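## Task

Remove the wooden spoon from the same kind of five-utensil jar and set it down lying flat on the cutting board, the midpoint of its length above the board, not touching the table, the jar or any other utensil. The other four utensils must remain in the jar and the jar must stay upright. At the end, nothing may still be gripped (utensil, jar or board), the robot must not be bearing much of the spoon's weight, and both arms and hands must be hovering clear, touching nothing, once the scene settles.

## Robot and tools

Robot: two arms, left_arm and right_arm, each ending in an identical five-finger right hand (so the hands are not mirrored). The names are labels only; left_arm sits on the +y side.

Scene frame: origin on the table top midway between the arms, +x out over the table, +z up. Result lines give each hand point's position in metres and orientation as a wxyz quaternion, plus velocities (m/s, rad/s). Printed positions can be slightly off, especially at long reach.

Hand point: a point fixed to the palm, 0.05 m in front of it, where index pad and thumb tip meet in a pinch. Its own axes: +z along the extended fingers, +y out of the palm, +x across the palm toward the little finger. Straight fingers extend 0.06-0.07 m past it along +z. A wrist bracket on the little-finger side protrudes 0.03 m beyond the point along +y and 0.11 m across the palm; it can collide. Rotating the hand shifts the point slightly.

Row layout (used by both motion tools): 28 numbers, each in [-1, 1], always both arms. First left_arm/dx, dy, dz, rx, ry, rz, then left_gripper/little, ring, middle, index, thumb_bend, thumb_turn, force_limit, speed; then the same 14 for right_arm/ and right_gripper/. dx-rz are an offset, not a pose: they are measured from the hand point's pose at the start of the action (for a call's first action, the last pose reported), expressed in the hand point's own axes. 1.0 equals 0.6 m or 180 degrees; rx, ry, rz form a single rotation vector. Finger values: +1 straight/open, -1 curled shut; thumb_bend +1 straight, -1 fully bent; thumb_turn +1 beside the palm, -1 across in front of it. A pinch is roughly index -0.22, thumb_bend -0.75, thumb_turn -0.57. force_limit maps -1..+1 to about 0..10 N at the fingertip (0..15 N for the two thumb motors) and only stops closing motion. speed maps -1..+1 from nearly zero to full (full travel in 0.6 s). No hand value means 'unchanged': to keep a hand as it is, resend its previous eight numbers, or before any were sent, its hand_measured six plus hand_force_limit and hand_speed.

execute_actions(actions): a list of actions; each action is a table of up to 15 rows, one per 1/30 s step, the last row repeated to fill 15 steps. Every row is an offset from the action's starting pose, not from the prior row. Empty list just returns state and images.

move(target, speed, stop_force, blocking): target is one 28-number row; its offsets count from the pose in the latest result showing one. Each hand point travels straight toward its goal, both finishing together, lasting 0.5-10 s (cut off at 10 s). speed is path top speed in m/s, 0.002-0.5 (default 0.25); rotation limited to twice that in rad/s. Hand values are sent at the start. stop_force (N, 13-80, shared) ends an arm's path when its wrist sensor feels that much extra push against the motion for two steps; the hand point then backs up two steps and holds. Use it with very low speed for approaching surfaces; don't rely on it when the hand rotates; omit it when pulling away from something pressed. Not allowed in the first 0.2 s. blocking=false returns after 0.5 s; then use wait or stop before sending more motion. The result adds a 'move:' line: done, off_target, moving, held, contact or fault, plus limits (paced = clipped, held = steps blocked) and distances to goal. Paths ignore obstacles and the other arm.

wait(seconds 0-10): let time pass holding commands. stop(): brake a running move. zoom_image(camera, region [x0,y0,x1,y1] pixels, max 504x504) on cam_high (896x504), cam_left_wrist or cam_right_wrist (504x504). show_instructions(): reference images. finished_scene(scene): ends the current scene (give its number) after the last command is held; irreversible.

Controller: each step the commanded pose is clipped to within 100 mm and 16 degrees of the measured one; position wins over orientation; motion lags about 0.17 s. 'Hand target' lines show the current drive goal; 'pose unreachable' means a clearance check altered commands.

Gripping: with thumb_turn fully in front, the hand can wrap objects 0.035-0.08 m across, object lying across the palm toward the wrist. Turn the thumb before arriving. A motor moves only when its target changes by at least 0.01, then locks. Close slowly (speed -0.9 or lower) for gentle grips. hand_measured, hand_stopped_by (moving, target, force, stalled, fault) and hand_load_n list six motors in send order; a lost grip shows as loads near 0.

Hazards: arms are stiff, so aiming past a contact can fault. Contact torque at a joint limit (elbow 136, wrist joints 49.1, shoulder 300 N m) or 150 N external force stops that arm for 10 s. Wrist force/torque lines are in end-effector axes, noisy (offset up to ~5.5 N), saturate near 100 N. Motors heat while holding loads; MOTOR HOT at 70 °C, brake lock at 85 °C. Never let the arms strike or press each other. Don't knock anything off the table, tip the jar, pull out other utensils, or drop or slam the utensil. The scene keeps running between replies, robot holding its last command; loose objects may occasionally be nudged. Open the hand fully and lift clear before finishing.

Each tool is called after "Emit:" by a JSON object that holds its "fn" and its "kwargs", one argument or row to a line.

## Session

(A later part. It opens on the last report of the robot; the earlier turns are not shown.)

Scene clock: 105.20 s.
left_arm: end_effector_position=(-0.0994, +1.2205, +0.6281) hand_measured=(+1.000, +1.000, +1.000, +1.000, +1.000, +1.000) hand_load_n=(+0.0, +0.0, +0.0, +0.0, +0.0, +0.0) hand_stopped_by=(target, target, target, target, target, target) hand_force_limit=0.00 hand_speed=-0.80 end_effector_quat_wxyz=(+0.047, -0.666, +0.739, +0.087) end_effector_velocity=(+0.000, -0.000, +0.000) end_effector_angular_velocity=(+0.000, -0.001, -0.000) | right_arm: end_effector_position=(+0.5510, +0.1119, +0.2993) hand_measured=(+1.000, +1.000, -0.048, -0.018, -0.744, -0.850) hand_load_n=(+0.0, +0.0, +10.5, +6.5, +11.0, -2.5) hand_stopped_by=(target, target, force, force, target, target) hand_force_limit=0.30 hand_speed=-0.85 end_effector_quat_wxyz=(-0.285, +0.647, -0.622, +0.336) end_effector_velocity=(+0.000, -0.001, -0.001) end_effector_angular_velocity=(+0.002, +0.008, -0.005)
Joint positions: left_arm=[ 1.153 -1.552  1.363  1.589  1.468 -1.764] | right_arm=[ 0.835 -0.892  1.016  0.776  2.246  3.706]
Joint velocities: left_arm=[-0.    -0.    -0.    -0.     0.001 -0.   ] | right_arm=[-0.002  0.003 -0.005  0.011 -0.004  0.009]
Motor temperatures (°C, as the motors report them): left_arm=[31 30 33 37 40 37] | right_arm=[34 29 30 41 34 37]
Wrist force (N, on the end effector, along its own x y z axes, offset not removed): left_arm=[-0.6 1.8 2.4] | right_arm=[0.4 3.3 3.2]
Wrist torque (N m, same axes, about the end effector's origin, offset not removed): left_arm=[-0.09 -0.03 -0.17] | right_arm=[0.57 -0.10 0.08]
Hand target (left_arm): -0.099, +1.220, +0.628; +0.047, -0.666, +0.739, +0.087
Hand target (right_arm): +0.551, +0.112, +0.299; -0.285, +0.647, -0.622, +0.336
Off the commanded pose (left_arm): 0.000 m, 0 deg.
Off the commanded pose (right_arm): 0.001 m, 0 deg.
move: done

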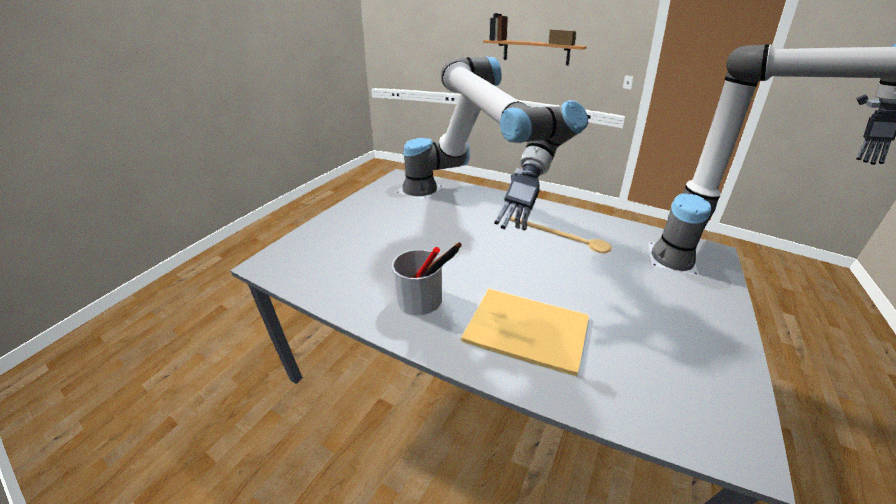

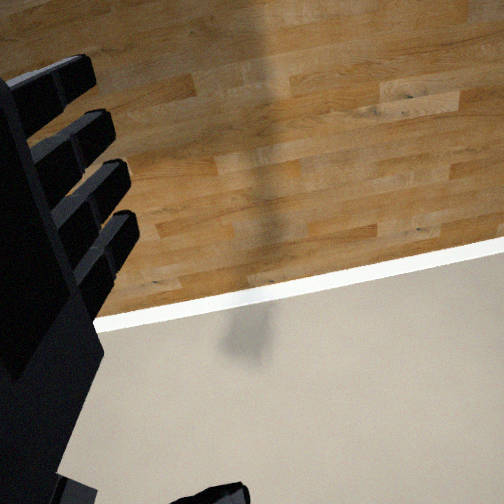

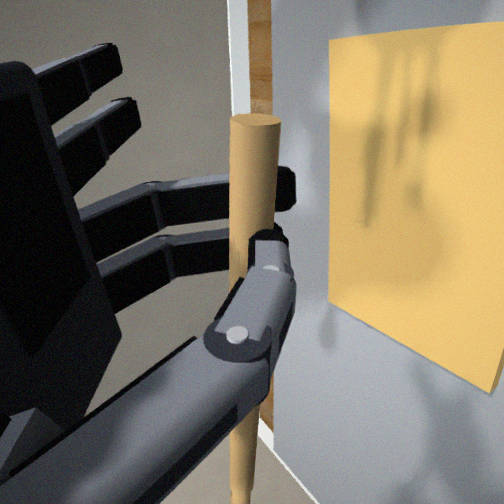

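Emit:
{"fn": "move", "kwargs": {
  "target": [0,0,0,0,0,0,1,1,1,1,1,1,0,-0.8,-0.02,0.19,0.389,0.055,0.006,-0.008,1,1,-0.6,-0.6,-0.75,-0.85,0.3,-0.85],
  "speed": 0.2
}}

Emit:
{"fn": "zoom_image", "kwargs": {
  "camera": "cam_high",
  "region": [430, 230, 620, 380]
}}

Scene clock: 111.70 s.
left_arm: end_effector_position=(-0.0994, +1.2205, +0.6281) hand_measured=(+1.000, +1.000, +1.000, +1.000, +1.000, +1.000) hand_load_n=(+0.0, +0.0, +0.0, +0.0, +0.0, +0.0) hand_stopped_by=(target, target, target, target, target, target) hand_force_limit=0.00 hand_speed=-0.80 end_effector_quat_wxyz=(+0.047, -0.666, +0.739, +0.087) end_effector_velocity=(-0.000, +0.000, +0.000) end_effector_angular_velocity=(+0.000, +0.001, +0.000) | right_arm: end_effector_position=(+0.6650, +0.1052, +0.0659) hand_measured=(+1.000, +1.000, -0.048, -0.018, -0.744, -0.850) hand_load_n=(+0.0, +0.0, +10.0, +6.5, +11.0, -2.5) hand_stopped_by=(target, target, force, force, target, target) hand_force_limit=0.30 hand_speed=-0.85 end_effector_quat_wxyz=(-0.330, +0.625, -0.585, +0.398) end_effector_velocity=(+0.001, +0.000, -0.001) end_effector_angular_velocity=(+0.000, -0.002, -0.000)
Joint positions: left_arm=[ 1.153 -1.552  1.363  1.589  1.468 -1.764] | right_arm=[ 0.766 -0.727  1.175  0.22   2.291  3.494]
Joint velocities: left_arm=[ 0.     0.    -0.     0.    -0.001  0.   ] | right_arm=[-0.     0.001  0.    -0.003  0.001 -0.001]
Motor temperatures (°C, as the motors report them): left_arm=[31 30 33 37 40 37] | right_arm=[34 29 30 41 34 37]
Wrist force (N, on the end effector, along its own x y z axes, offset not removed): left_arm=[5.5 -0.1 -3.2] | right_arm=[4.4 1.9 3.8]
Wrist torque (N m, same axes, about the end effector's origin, offset not removed): left_arm=[0.24 -0.95 0.30] | right_arm=[0.39 -0.78 0.26]
Hand target (left_arm): -0.099, +1.220, +0.628; +0.047, -0.666, +0.739, +0.087
Hand target (right_arm): +0.665, +0.105, +0.066; -0.330, +0.625, -0.585, +0.398
Off the commanded pose (left_arm): 0.000 m, 0 deg.
Off the commanded pose (right_arm): 0.000 m, 0 deg.
move: done

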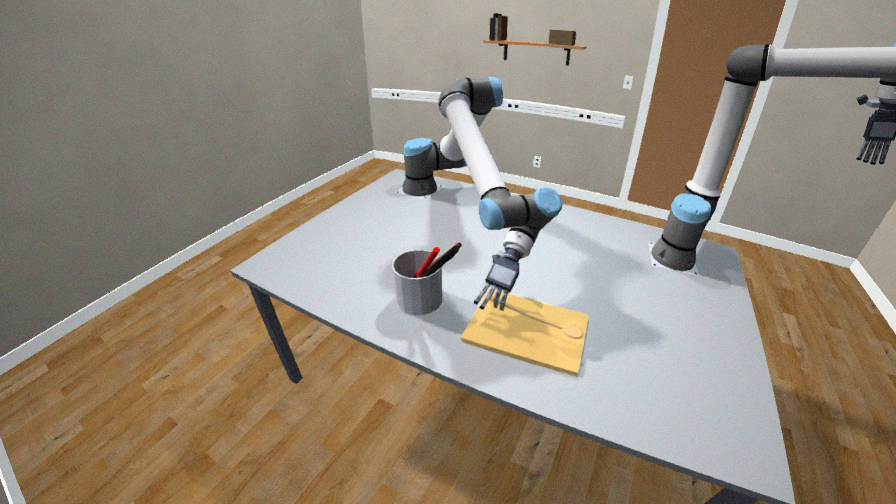

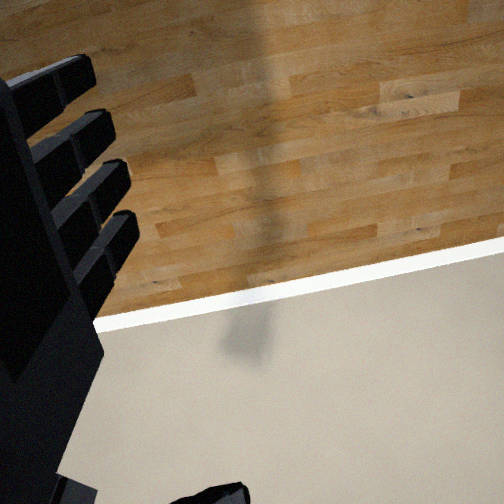

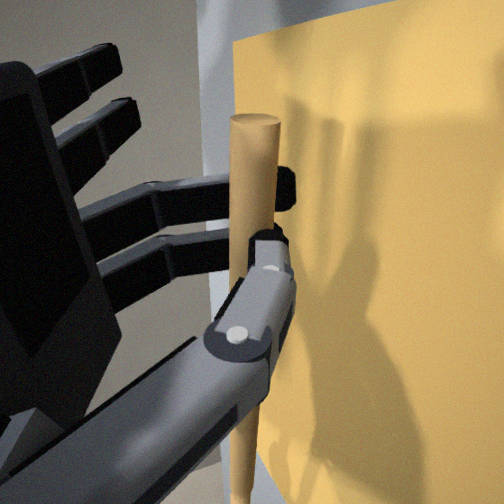

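Region (430, 230, 620, 380) of cam_high's 896x504 image, scaled by 2.653, with more detail than that image has; it fills the top 398 rows of this view, and the rest is white.

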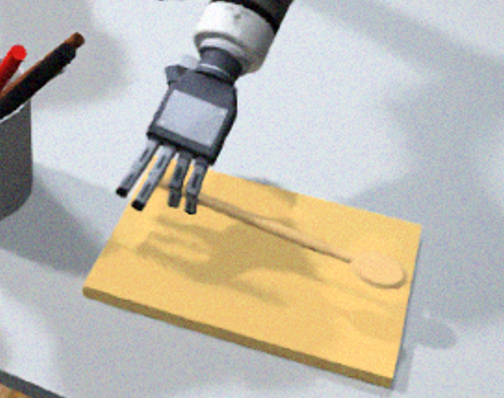

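Emit:
{"fn": "move", "kwargs": {
  "target": [0,0,0,0,0,0,1,1,1,1,1,1,0,-0.8,0,0.037,0.02,0,0.01,-0.02,1,1,-0.6,-0.6,-0.75,-0.85,0.3,-0.85],
  "speed": 0.03,
  "stop_force": 13
}}

Emit:
{"fn": "zoom_image", "kwargs": {
  "camera": "cam_high",
  "region": [430, 230, 620, 380]
}}

Scene clock: 117.37 s.
left_arm: end_effector_position=(-0.0994, +1.2205, +0.6281) hand_measured=(+1.000, +1.000, +1.000, +1.000, +1.000, +1.000) hand_load_n=(+0.0, +0.0, +0.0, +0.0, +0.0, +0.0) hand_stopped_by=(target, target, target, target, target, target) hand_force_limit=0.00 hand_speed=-0.80 end_effector_quat_wxyz=(+0.047, -0.666, +0.739, +0.087) end_effector_velocity=(+0.001, +0.000, -0.000) end_effector_angular_velocity=(-0.000, -0.000, -0.001) | right_arm: end_effector_position=(+0.6652, +0.1024, +0.0409) hand_measured=(+1.000, +1.000, -0.048, -0.018, -0.744, -0.850) hand_load_n=(+0.0, +0.0, +10.0, +6.5, +11.5, -2.5) hand_stopped_by=(target, target, force, force, target, target) hand_force_limit=0.30 hand_speed=-0.85 end_effector_quat_wxyz=(-0.308, +0.637, -0.570, +0.418) end_effector_velocity=(+0.000, +0.000, -0.002) end_effector_angular_velocity=(-0.003, -0.000, +0.002)
Joint positions: left_arm=[ 1.153 -1.552  1.363  1.589  1.468 -1.764] | right_arm=[ 0.773 -0.691  1.157  0.22   2.326  3.447]
Joint velocities: left_arm=[-0.001  0.    -0.    -0.     0.    -0.   ] | right_arm=[ 0.     0.002 -0.001 -0.002  0.    -0.004]
Motor temperatures (°C, as the motors report them): left_arm=[31 30 33 37 40 37] | right_arm=[34 29 30 41 34 37]
Wrist force (N, on the end effector, along its own x y z axes, offset not removed): left_arm=[0.5 -0.7 2.2] | right_arm=[4.2 2.8 4.7]
Wrist torque (N m, same axes, about the end effector's origin, offset not removed): left_arm=[-0.23 -0.19 -0.06] | right_arm=[0.45 -0.71 0.32]
Hand target (left_arm): -0.099, +1.220, +0.628; +0.047, -0.666, +0.739, +0.087
Hand target (right_arm): +0.665, +0.102, +0.041; -0.308, +0.637, -0.570, +0.418
Off the commanded pose (left_arm): 0.000 m, 0 deg.
Off the commanded pose (right_arm): 0.000 m, 0 deg.
move: done

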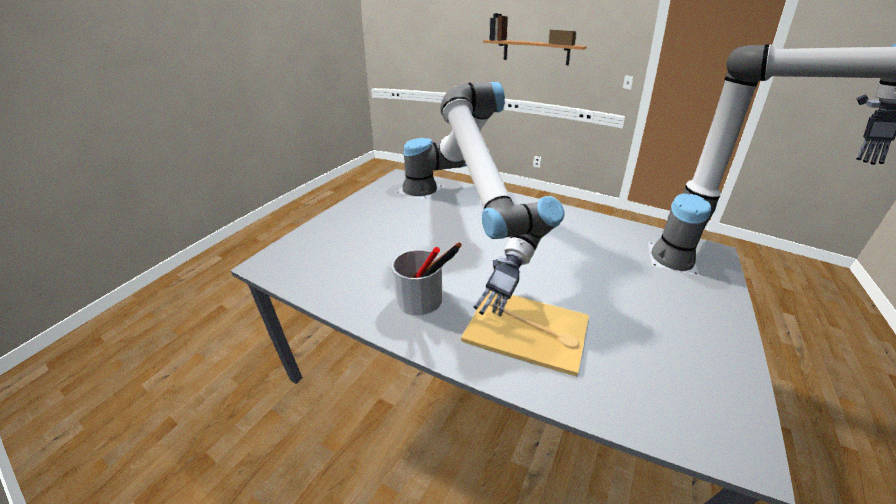

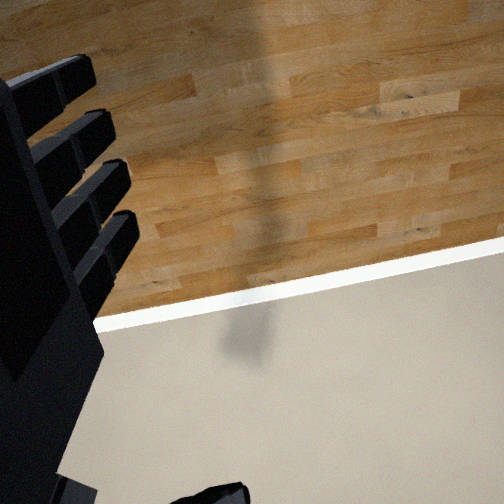

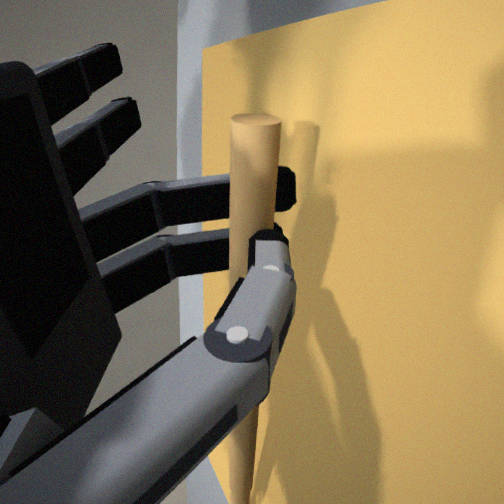

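Region (430, 230, 620, 380) of cam_high's 896x504 image, scaled by 2.653, with more detail than that image has; it fills the top 398 rows of this view, and the rest is white.

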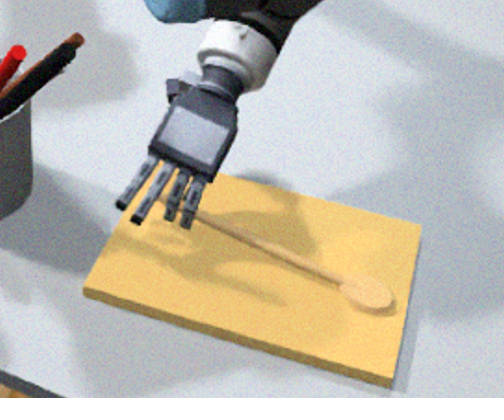

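Emit:
{"fn": "move", "kwargs": {
  "target": [0,0,0,0,0,0,1,1,1,1,1,1,0,-0.8,-0.003,0.013,0.007,0,0,0,1,1,-0.6,-0.6,-0.75,-0.85,0.3,-0.85],
  "speed": 0.012,
  "stop_force": 13
}}

Scene clock: 121.13 s.
left_arm: end_effector_position=(-0.0994, +1.2205, +0.6281) hand_measured=(+1.000, +1.000, +1.000, +1.000, +1.000, +1.000) hand_load_n=(+0.0, +0.0, +0.0, +0.0, +0.0, +0.0) hand_stopped_by=(target, target, target, target, target, target) hand_force_limit=0.00 hand_speed=-0.80 end_effector_quat_wxyz=(+0.047, -0.666, +0.739, +0.087) end_effector_velocity=(+0.000, -0.000, -0.000) end_effector_angular_velocity=(-0.000, -0.001, -0.000) | right_arm: end_effector_position=(+0.6652, +0.1025, +0.0329) hand_measured=(+1.000, +1.000, -0.048, -0.018, -0.742, -0.850) hand_load_n=(+0.0, +0.0, +9.5, +4.5, +12.0, -1.5) hand_stopped_by=(target, target, force, force, target, target) hand_force_limit=0.30 hand_speed=-0.85 end_effector_quat_wxyz=(-0.308, +0.637, -0.570, +0.418) end_effector_velocity=(-0.000, -0.001, +0.001) end_effector_angular_velocity=(-0.003, +0.003, -0.000)
Joint positions: left_arm=[ 1.153 -1.552  1.363  1.589  1.468 -1.764] | right_arm=[ 0.773 -0.685  1.16   0.21   2.327  3.447]
Joint velocities: left_arm=[ 0.    -0.     0.     0.     0.001  0.   ] | right_arm=[-0.001 -0.001 -0.001  0.006 -0.    -0.   ]
Motor temperatures (°C, as the motors report them): left_arm=[31 30 33 37 40 37] | right_arm=[34 29 30 41 34 37]
Wrist force (N, on the end effector, along its own x y z axes, offset not removed): left_arm=[0.9 -0.9 0.5] | right_arm=[9.2 -12.6 -4.5]
Wrist torque (N m, same axes, about the end effector's origin, offset not removed): left_arm=[-0.12 -0.17 -0.14] | right_arm=[0.76 -0.73 0.17]
Hand target (left_arm): -0.099, +1.220, +0.628; +0.047, -0.666, +0.739, +0.087
Hand target (right_arm): +0.665, +0.103, +0.033; -0.308, +0.637, -0.570, +0.418
Off the commanded pose (left_arm): 0.000 m, 0 deg.
Off the commanded pose (right_arm): 0.001 m, 0 deg.
move: contact (right_arm)

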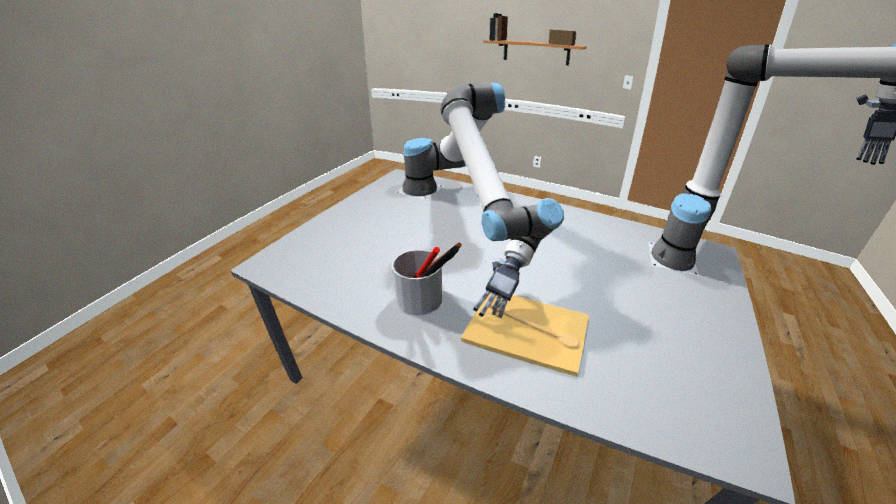

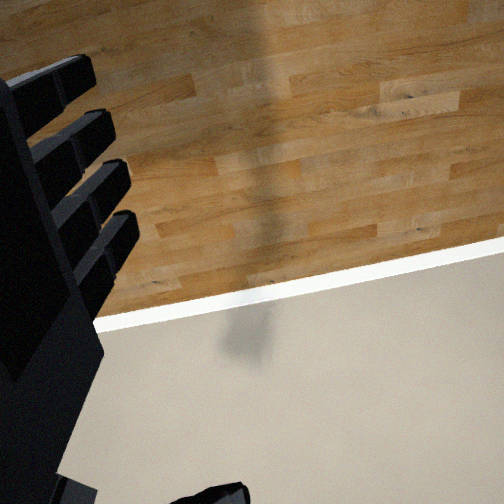

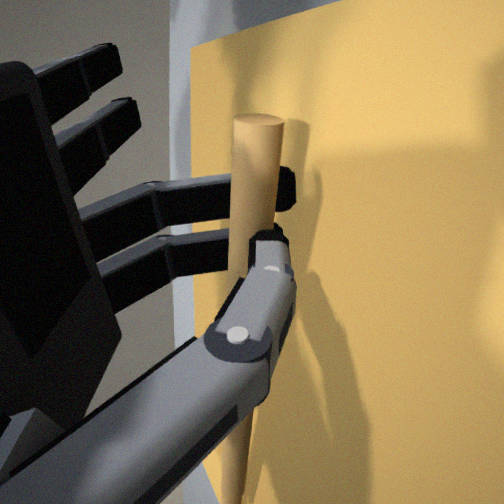

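Emit:
{"fn": "move", "kwargs": {
  "target": [0,0,0,0,0,0,1,1,1,1,1,1,0,-0.8,0,-0.006,-0.003,0,0,0,1,1,0.6,0.6,-0.75,-0.85,0.3,-0.75],
  "speed": 0.02
}}

Scene clock: 125.33 s.
left_arm: end_effector_position=(-0.0994, +1.2205, +0.6281) hand_measured=(+1.000, +1.000, +1.000, +1.000, +1.000, +1.000) hand_load_n=(+0.0, +0.0, +0.0, +0.0, +0.0, +0.0) hand_stopped_by=(target, target, target, target, target, target) hand_force_limit=0.00 hand_speed=-0.80 end_effector_quat_wxyz=(+0.047, -0.666, +0.739, +0.087) end_effector_velocity=(+0.000, +0.000, +0.000) end_effector_angular_velocity=(+0.000, +0.000, -0.001) | right_arm: end_effector_position=(+0.6653, +0.1032, +0.0369) hand_measured=(+1.000, +1.000, +0.600, +0.600, -0.750, -0.850) hand_load_n=(+0.0, +0.0, +0.0, +0.0, +0.0, +0.0) hand_stopped_by=(target, target, target, target, target, target) hand_force_limit=0.30 hand_speed=-0.75 end_effector_quat_wxyz=(-0.308, +0.637, -0.570, +0.418) end_effector_velocity=(+0.000, -0.000, +0.000) end_effector_angular_velocity=(-0.001, +0.001, +0.001)
Joint positions: left_arm=[ 1.153 -1.552  1.363  1.589  1.468 -1.764] | right_arm=[ 0.774 -0.687  1.156  0.216  2.327  3.448]
Joint velocities: left_arm=[-0.001 -0.    -0.    -0.    -0.001 -0.   ] | right_arm=[-0.001 -0.    -0.001  0.001 -0.001 -0.001]
Motor temperatures (°C, as the motors report them): left_arm=[31 30 33 37 40 37] | right_arm=[34 29 30 41 34 37]
Wrist force (N, on the end effector, along its own x y z axes, offset not removed): left_arm=[0.1 2.0 3.1] | right_arm=[3.0 0.2 3.0]
Wrist torque (N m, same axes, about the end effector's origin, offset not removed): left_arm=[0.08 -0.33 0.22] | right_arm=[0.22 -0.57 0.17]
Hand target (left_arm): -0.099, +1.220, +0.628; +0.047, -0.666, +0.739, +0.087
Hand target (right_arm): +0.665, +0.103, +0.037; -0.308, +0.637, -0.570, +0.418
Off the commanded pose (left_arm): 0.000 m, 0 deg.
Off the commanded pose (right_arm): 0.000 m, 0 deg.
move: done

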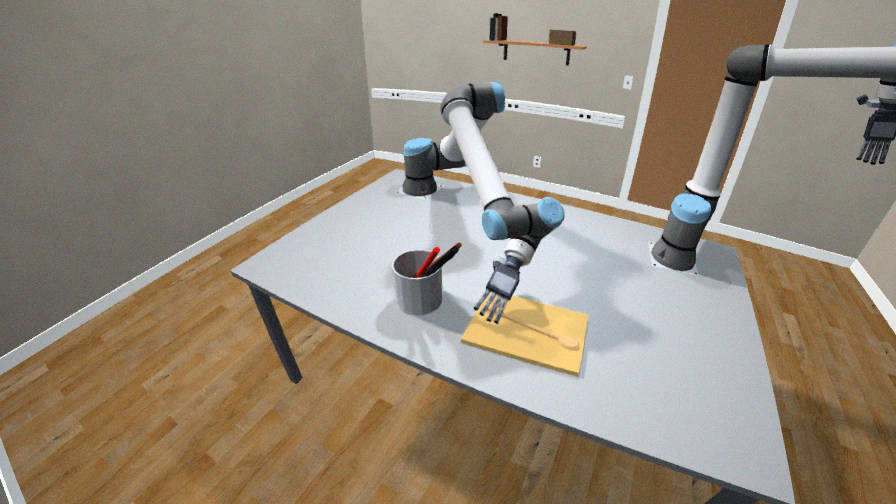

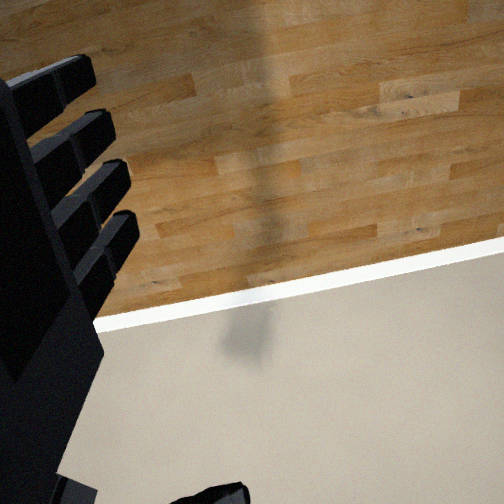

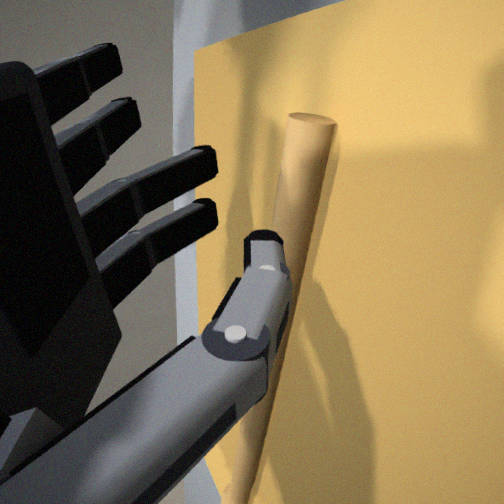

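Emit:
{"fn": "move", "kwargs": {
  "target": [0,0,0,0,0,0,1,1,1,1,1,1,0,-0.8,0,-0.11,-0.08,0,0,0,1,1,0.6,0.6,-0.75,-0.85,0.3,-0.75]
}}

Emit:
{"fn": "finished_scene", "kwargs": {
  "scene": 2
}}

Scene clock: 129.47 s.
left_arm: end_effector_position=(-0.0994, +1.2205, +0.6281) hand_measured=(+1.000, +1.000, +1.000, +1.000, +1.000, +1.000) hand_load_n=(+0.0, +0.0, +0.0, +0.0, +0.0, +0.0) hand_stopped_by=(target, target, target, target, target, target) hand_force_limit=0.00 hand_speed=-0.80 end_effector_quat_wxyz=(+0.047, -0.666, +0.739, +0.087) end_effector_velocity=(+0.000, +0.000, +0.000) end_effector_angular_velocity=(+0.001, +0.000, -0.000) | right_arm: end_effector_position=(+0.6539, +0.1178, +0.1162) hand_measured=(+1.000, +1.000, +0.600, +0.600, -0.750, -0.850) hand_load_n=(+0.0, +0.0, +0.0, +0.0, +0.0, +0.0) hand_stopped_by=(target, target, target, target, target, target) hand_force_limit=0.30 hand_speed=-0.75 end_effector_quat_wxyz=(-0.308, +0.637, -0.570, +0.418) end_effector_velocity=(-0.000, +0.001, +0.001) end_effector_angular_velocity=(+0.000, +0.000, +0.000)
Joint positions: left_arm=[ 1.153 -1.552  1.363  1.589  1.468 -1.764] | right_arm=[ 0.794 -0.732  1.092  0.338  2.342  3.465]
Joint velocities: left_arm=[-0. -0. -0. -0. -0. -0.] | right_arm=[ 0.    -0.    -0.002  0.002 -0.     0.   ]
Motor temperatures (°C, as the motors report them): left_arm=[31 30 33 37 40 37] | right_arm=[34 29 30 41 34 37]
Wrist force (N, on the end effector, along its own x y z axes, offset not removed): left_arm=[1.5 0.1 0.7] | right_arm=[6.0 0.1 3.4]
Wrist torque (N m, same axes, about the end effector's origin, offset not removed): left_arm=[-0.15 -0.44 -0.07] | right_arm=[0.06 -1.01 0.36]
Hand target (left_arm): -0.099, +1.220, +0.628; +0.047, -0.666, +0.739, +0.087
Hand target (right_arm): +0.654, +0.118, +0.116; -0.308, +0.637, -0.570, +0.418
Off the commanded pose (left_arm): 0.000 m, 0 deg.
Off the commanded pose (right_arm): 0.000 m, 0 deg.
move: done

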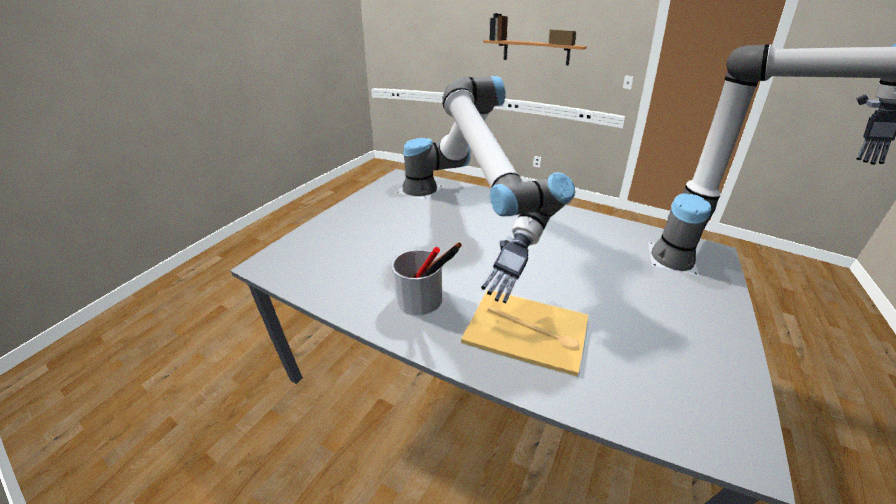

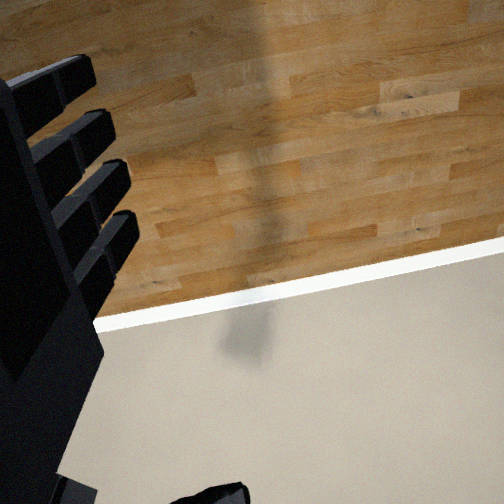

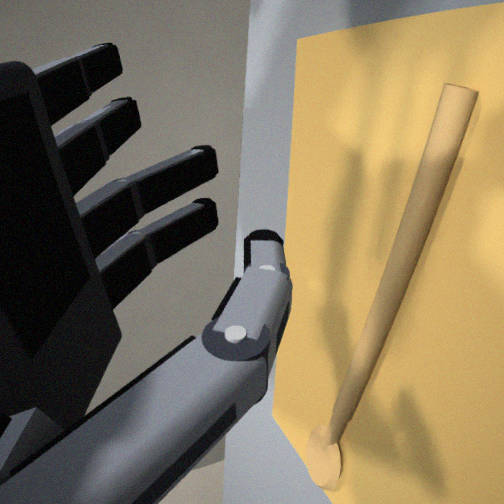

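The scene is finished: the task was done.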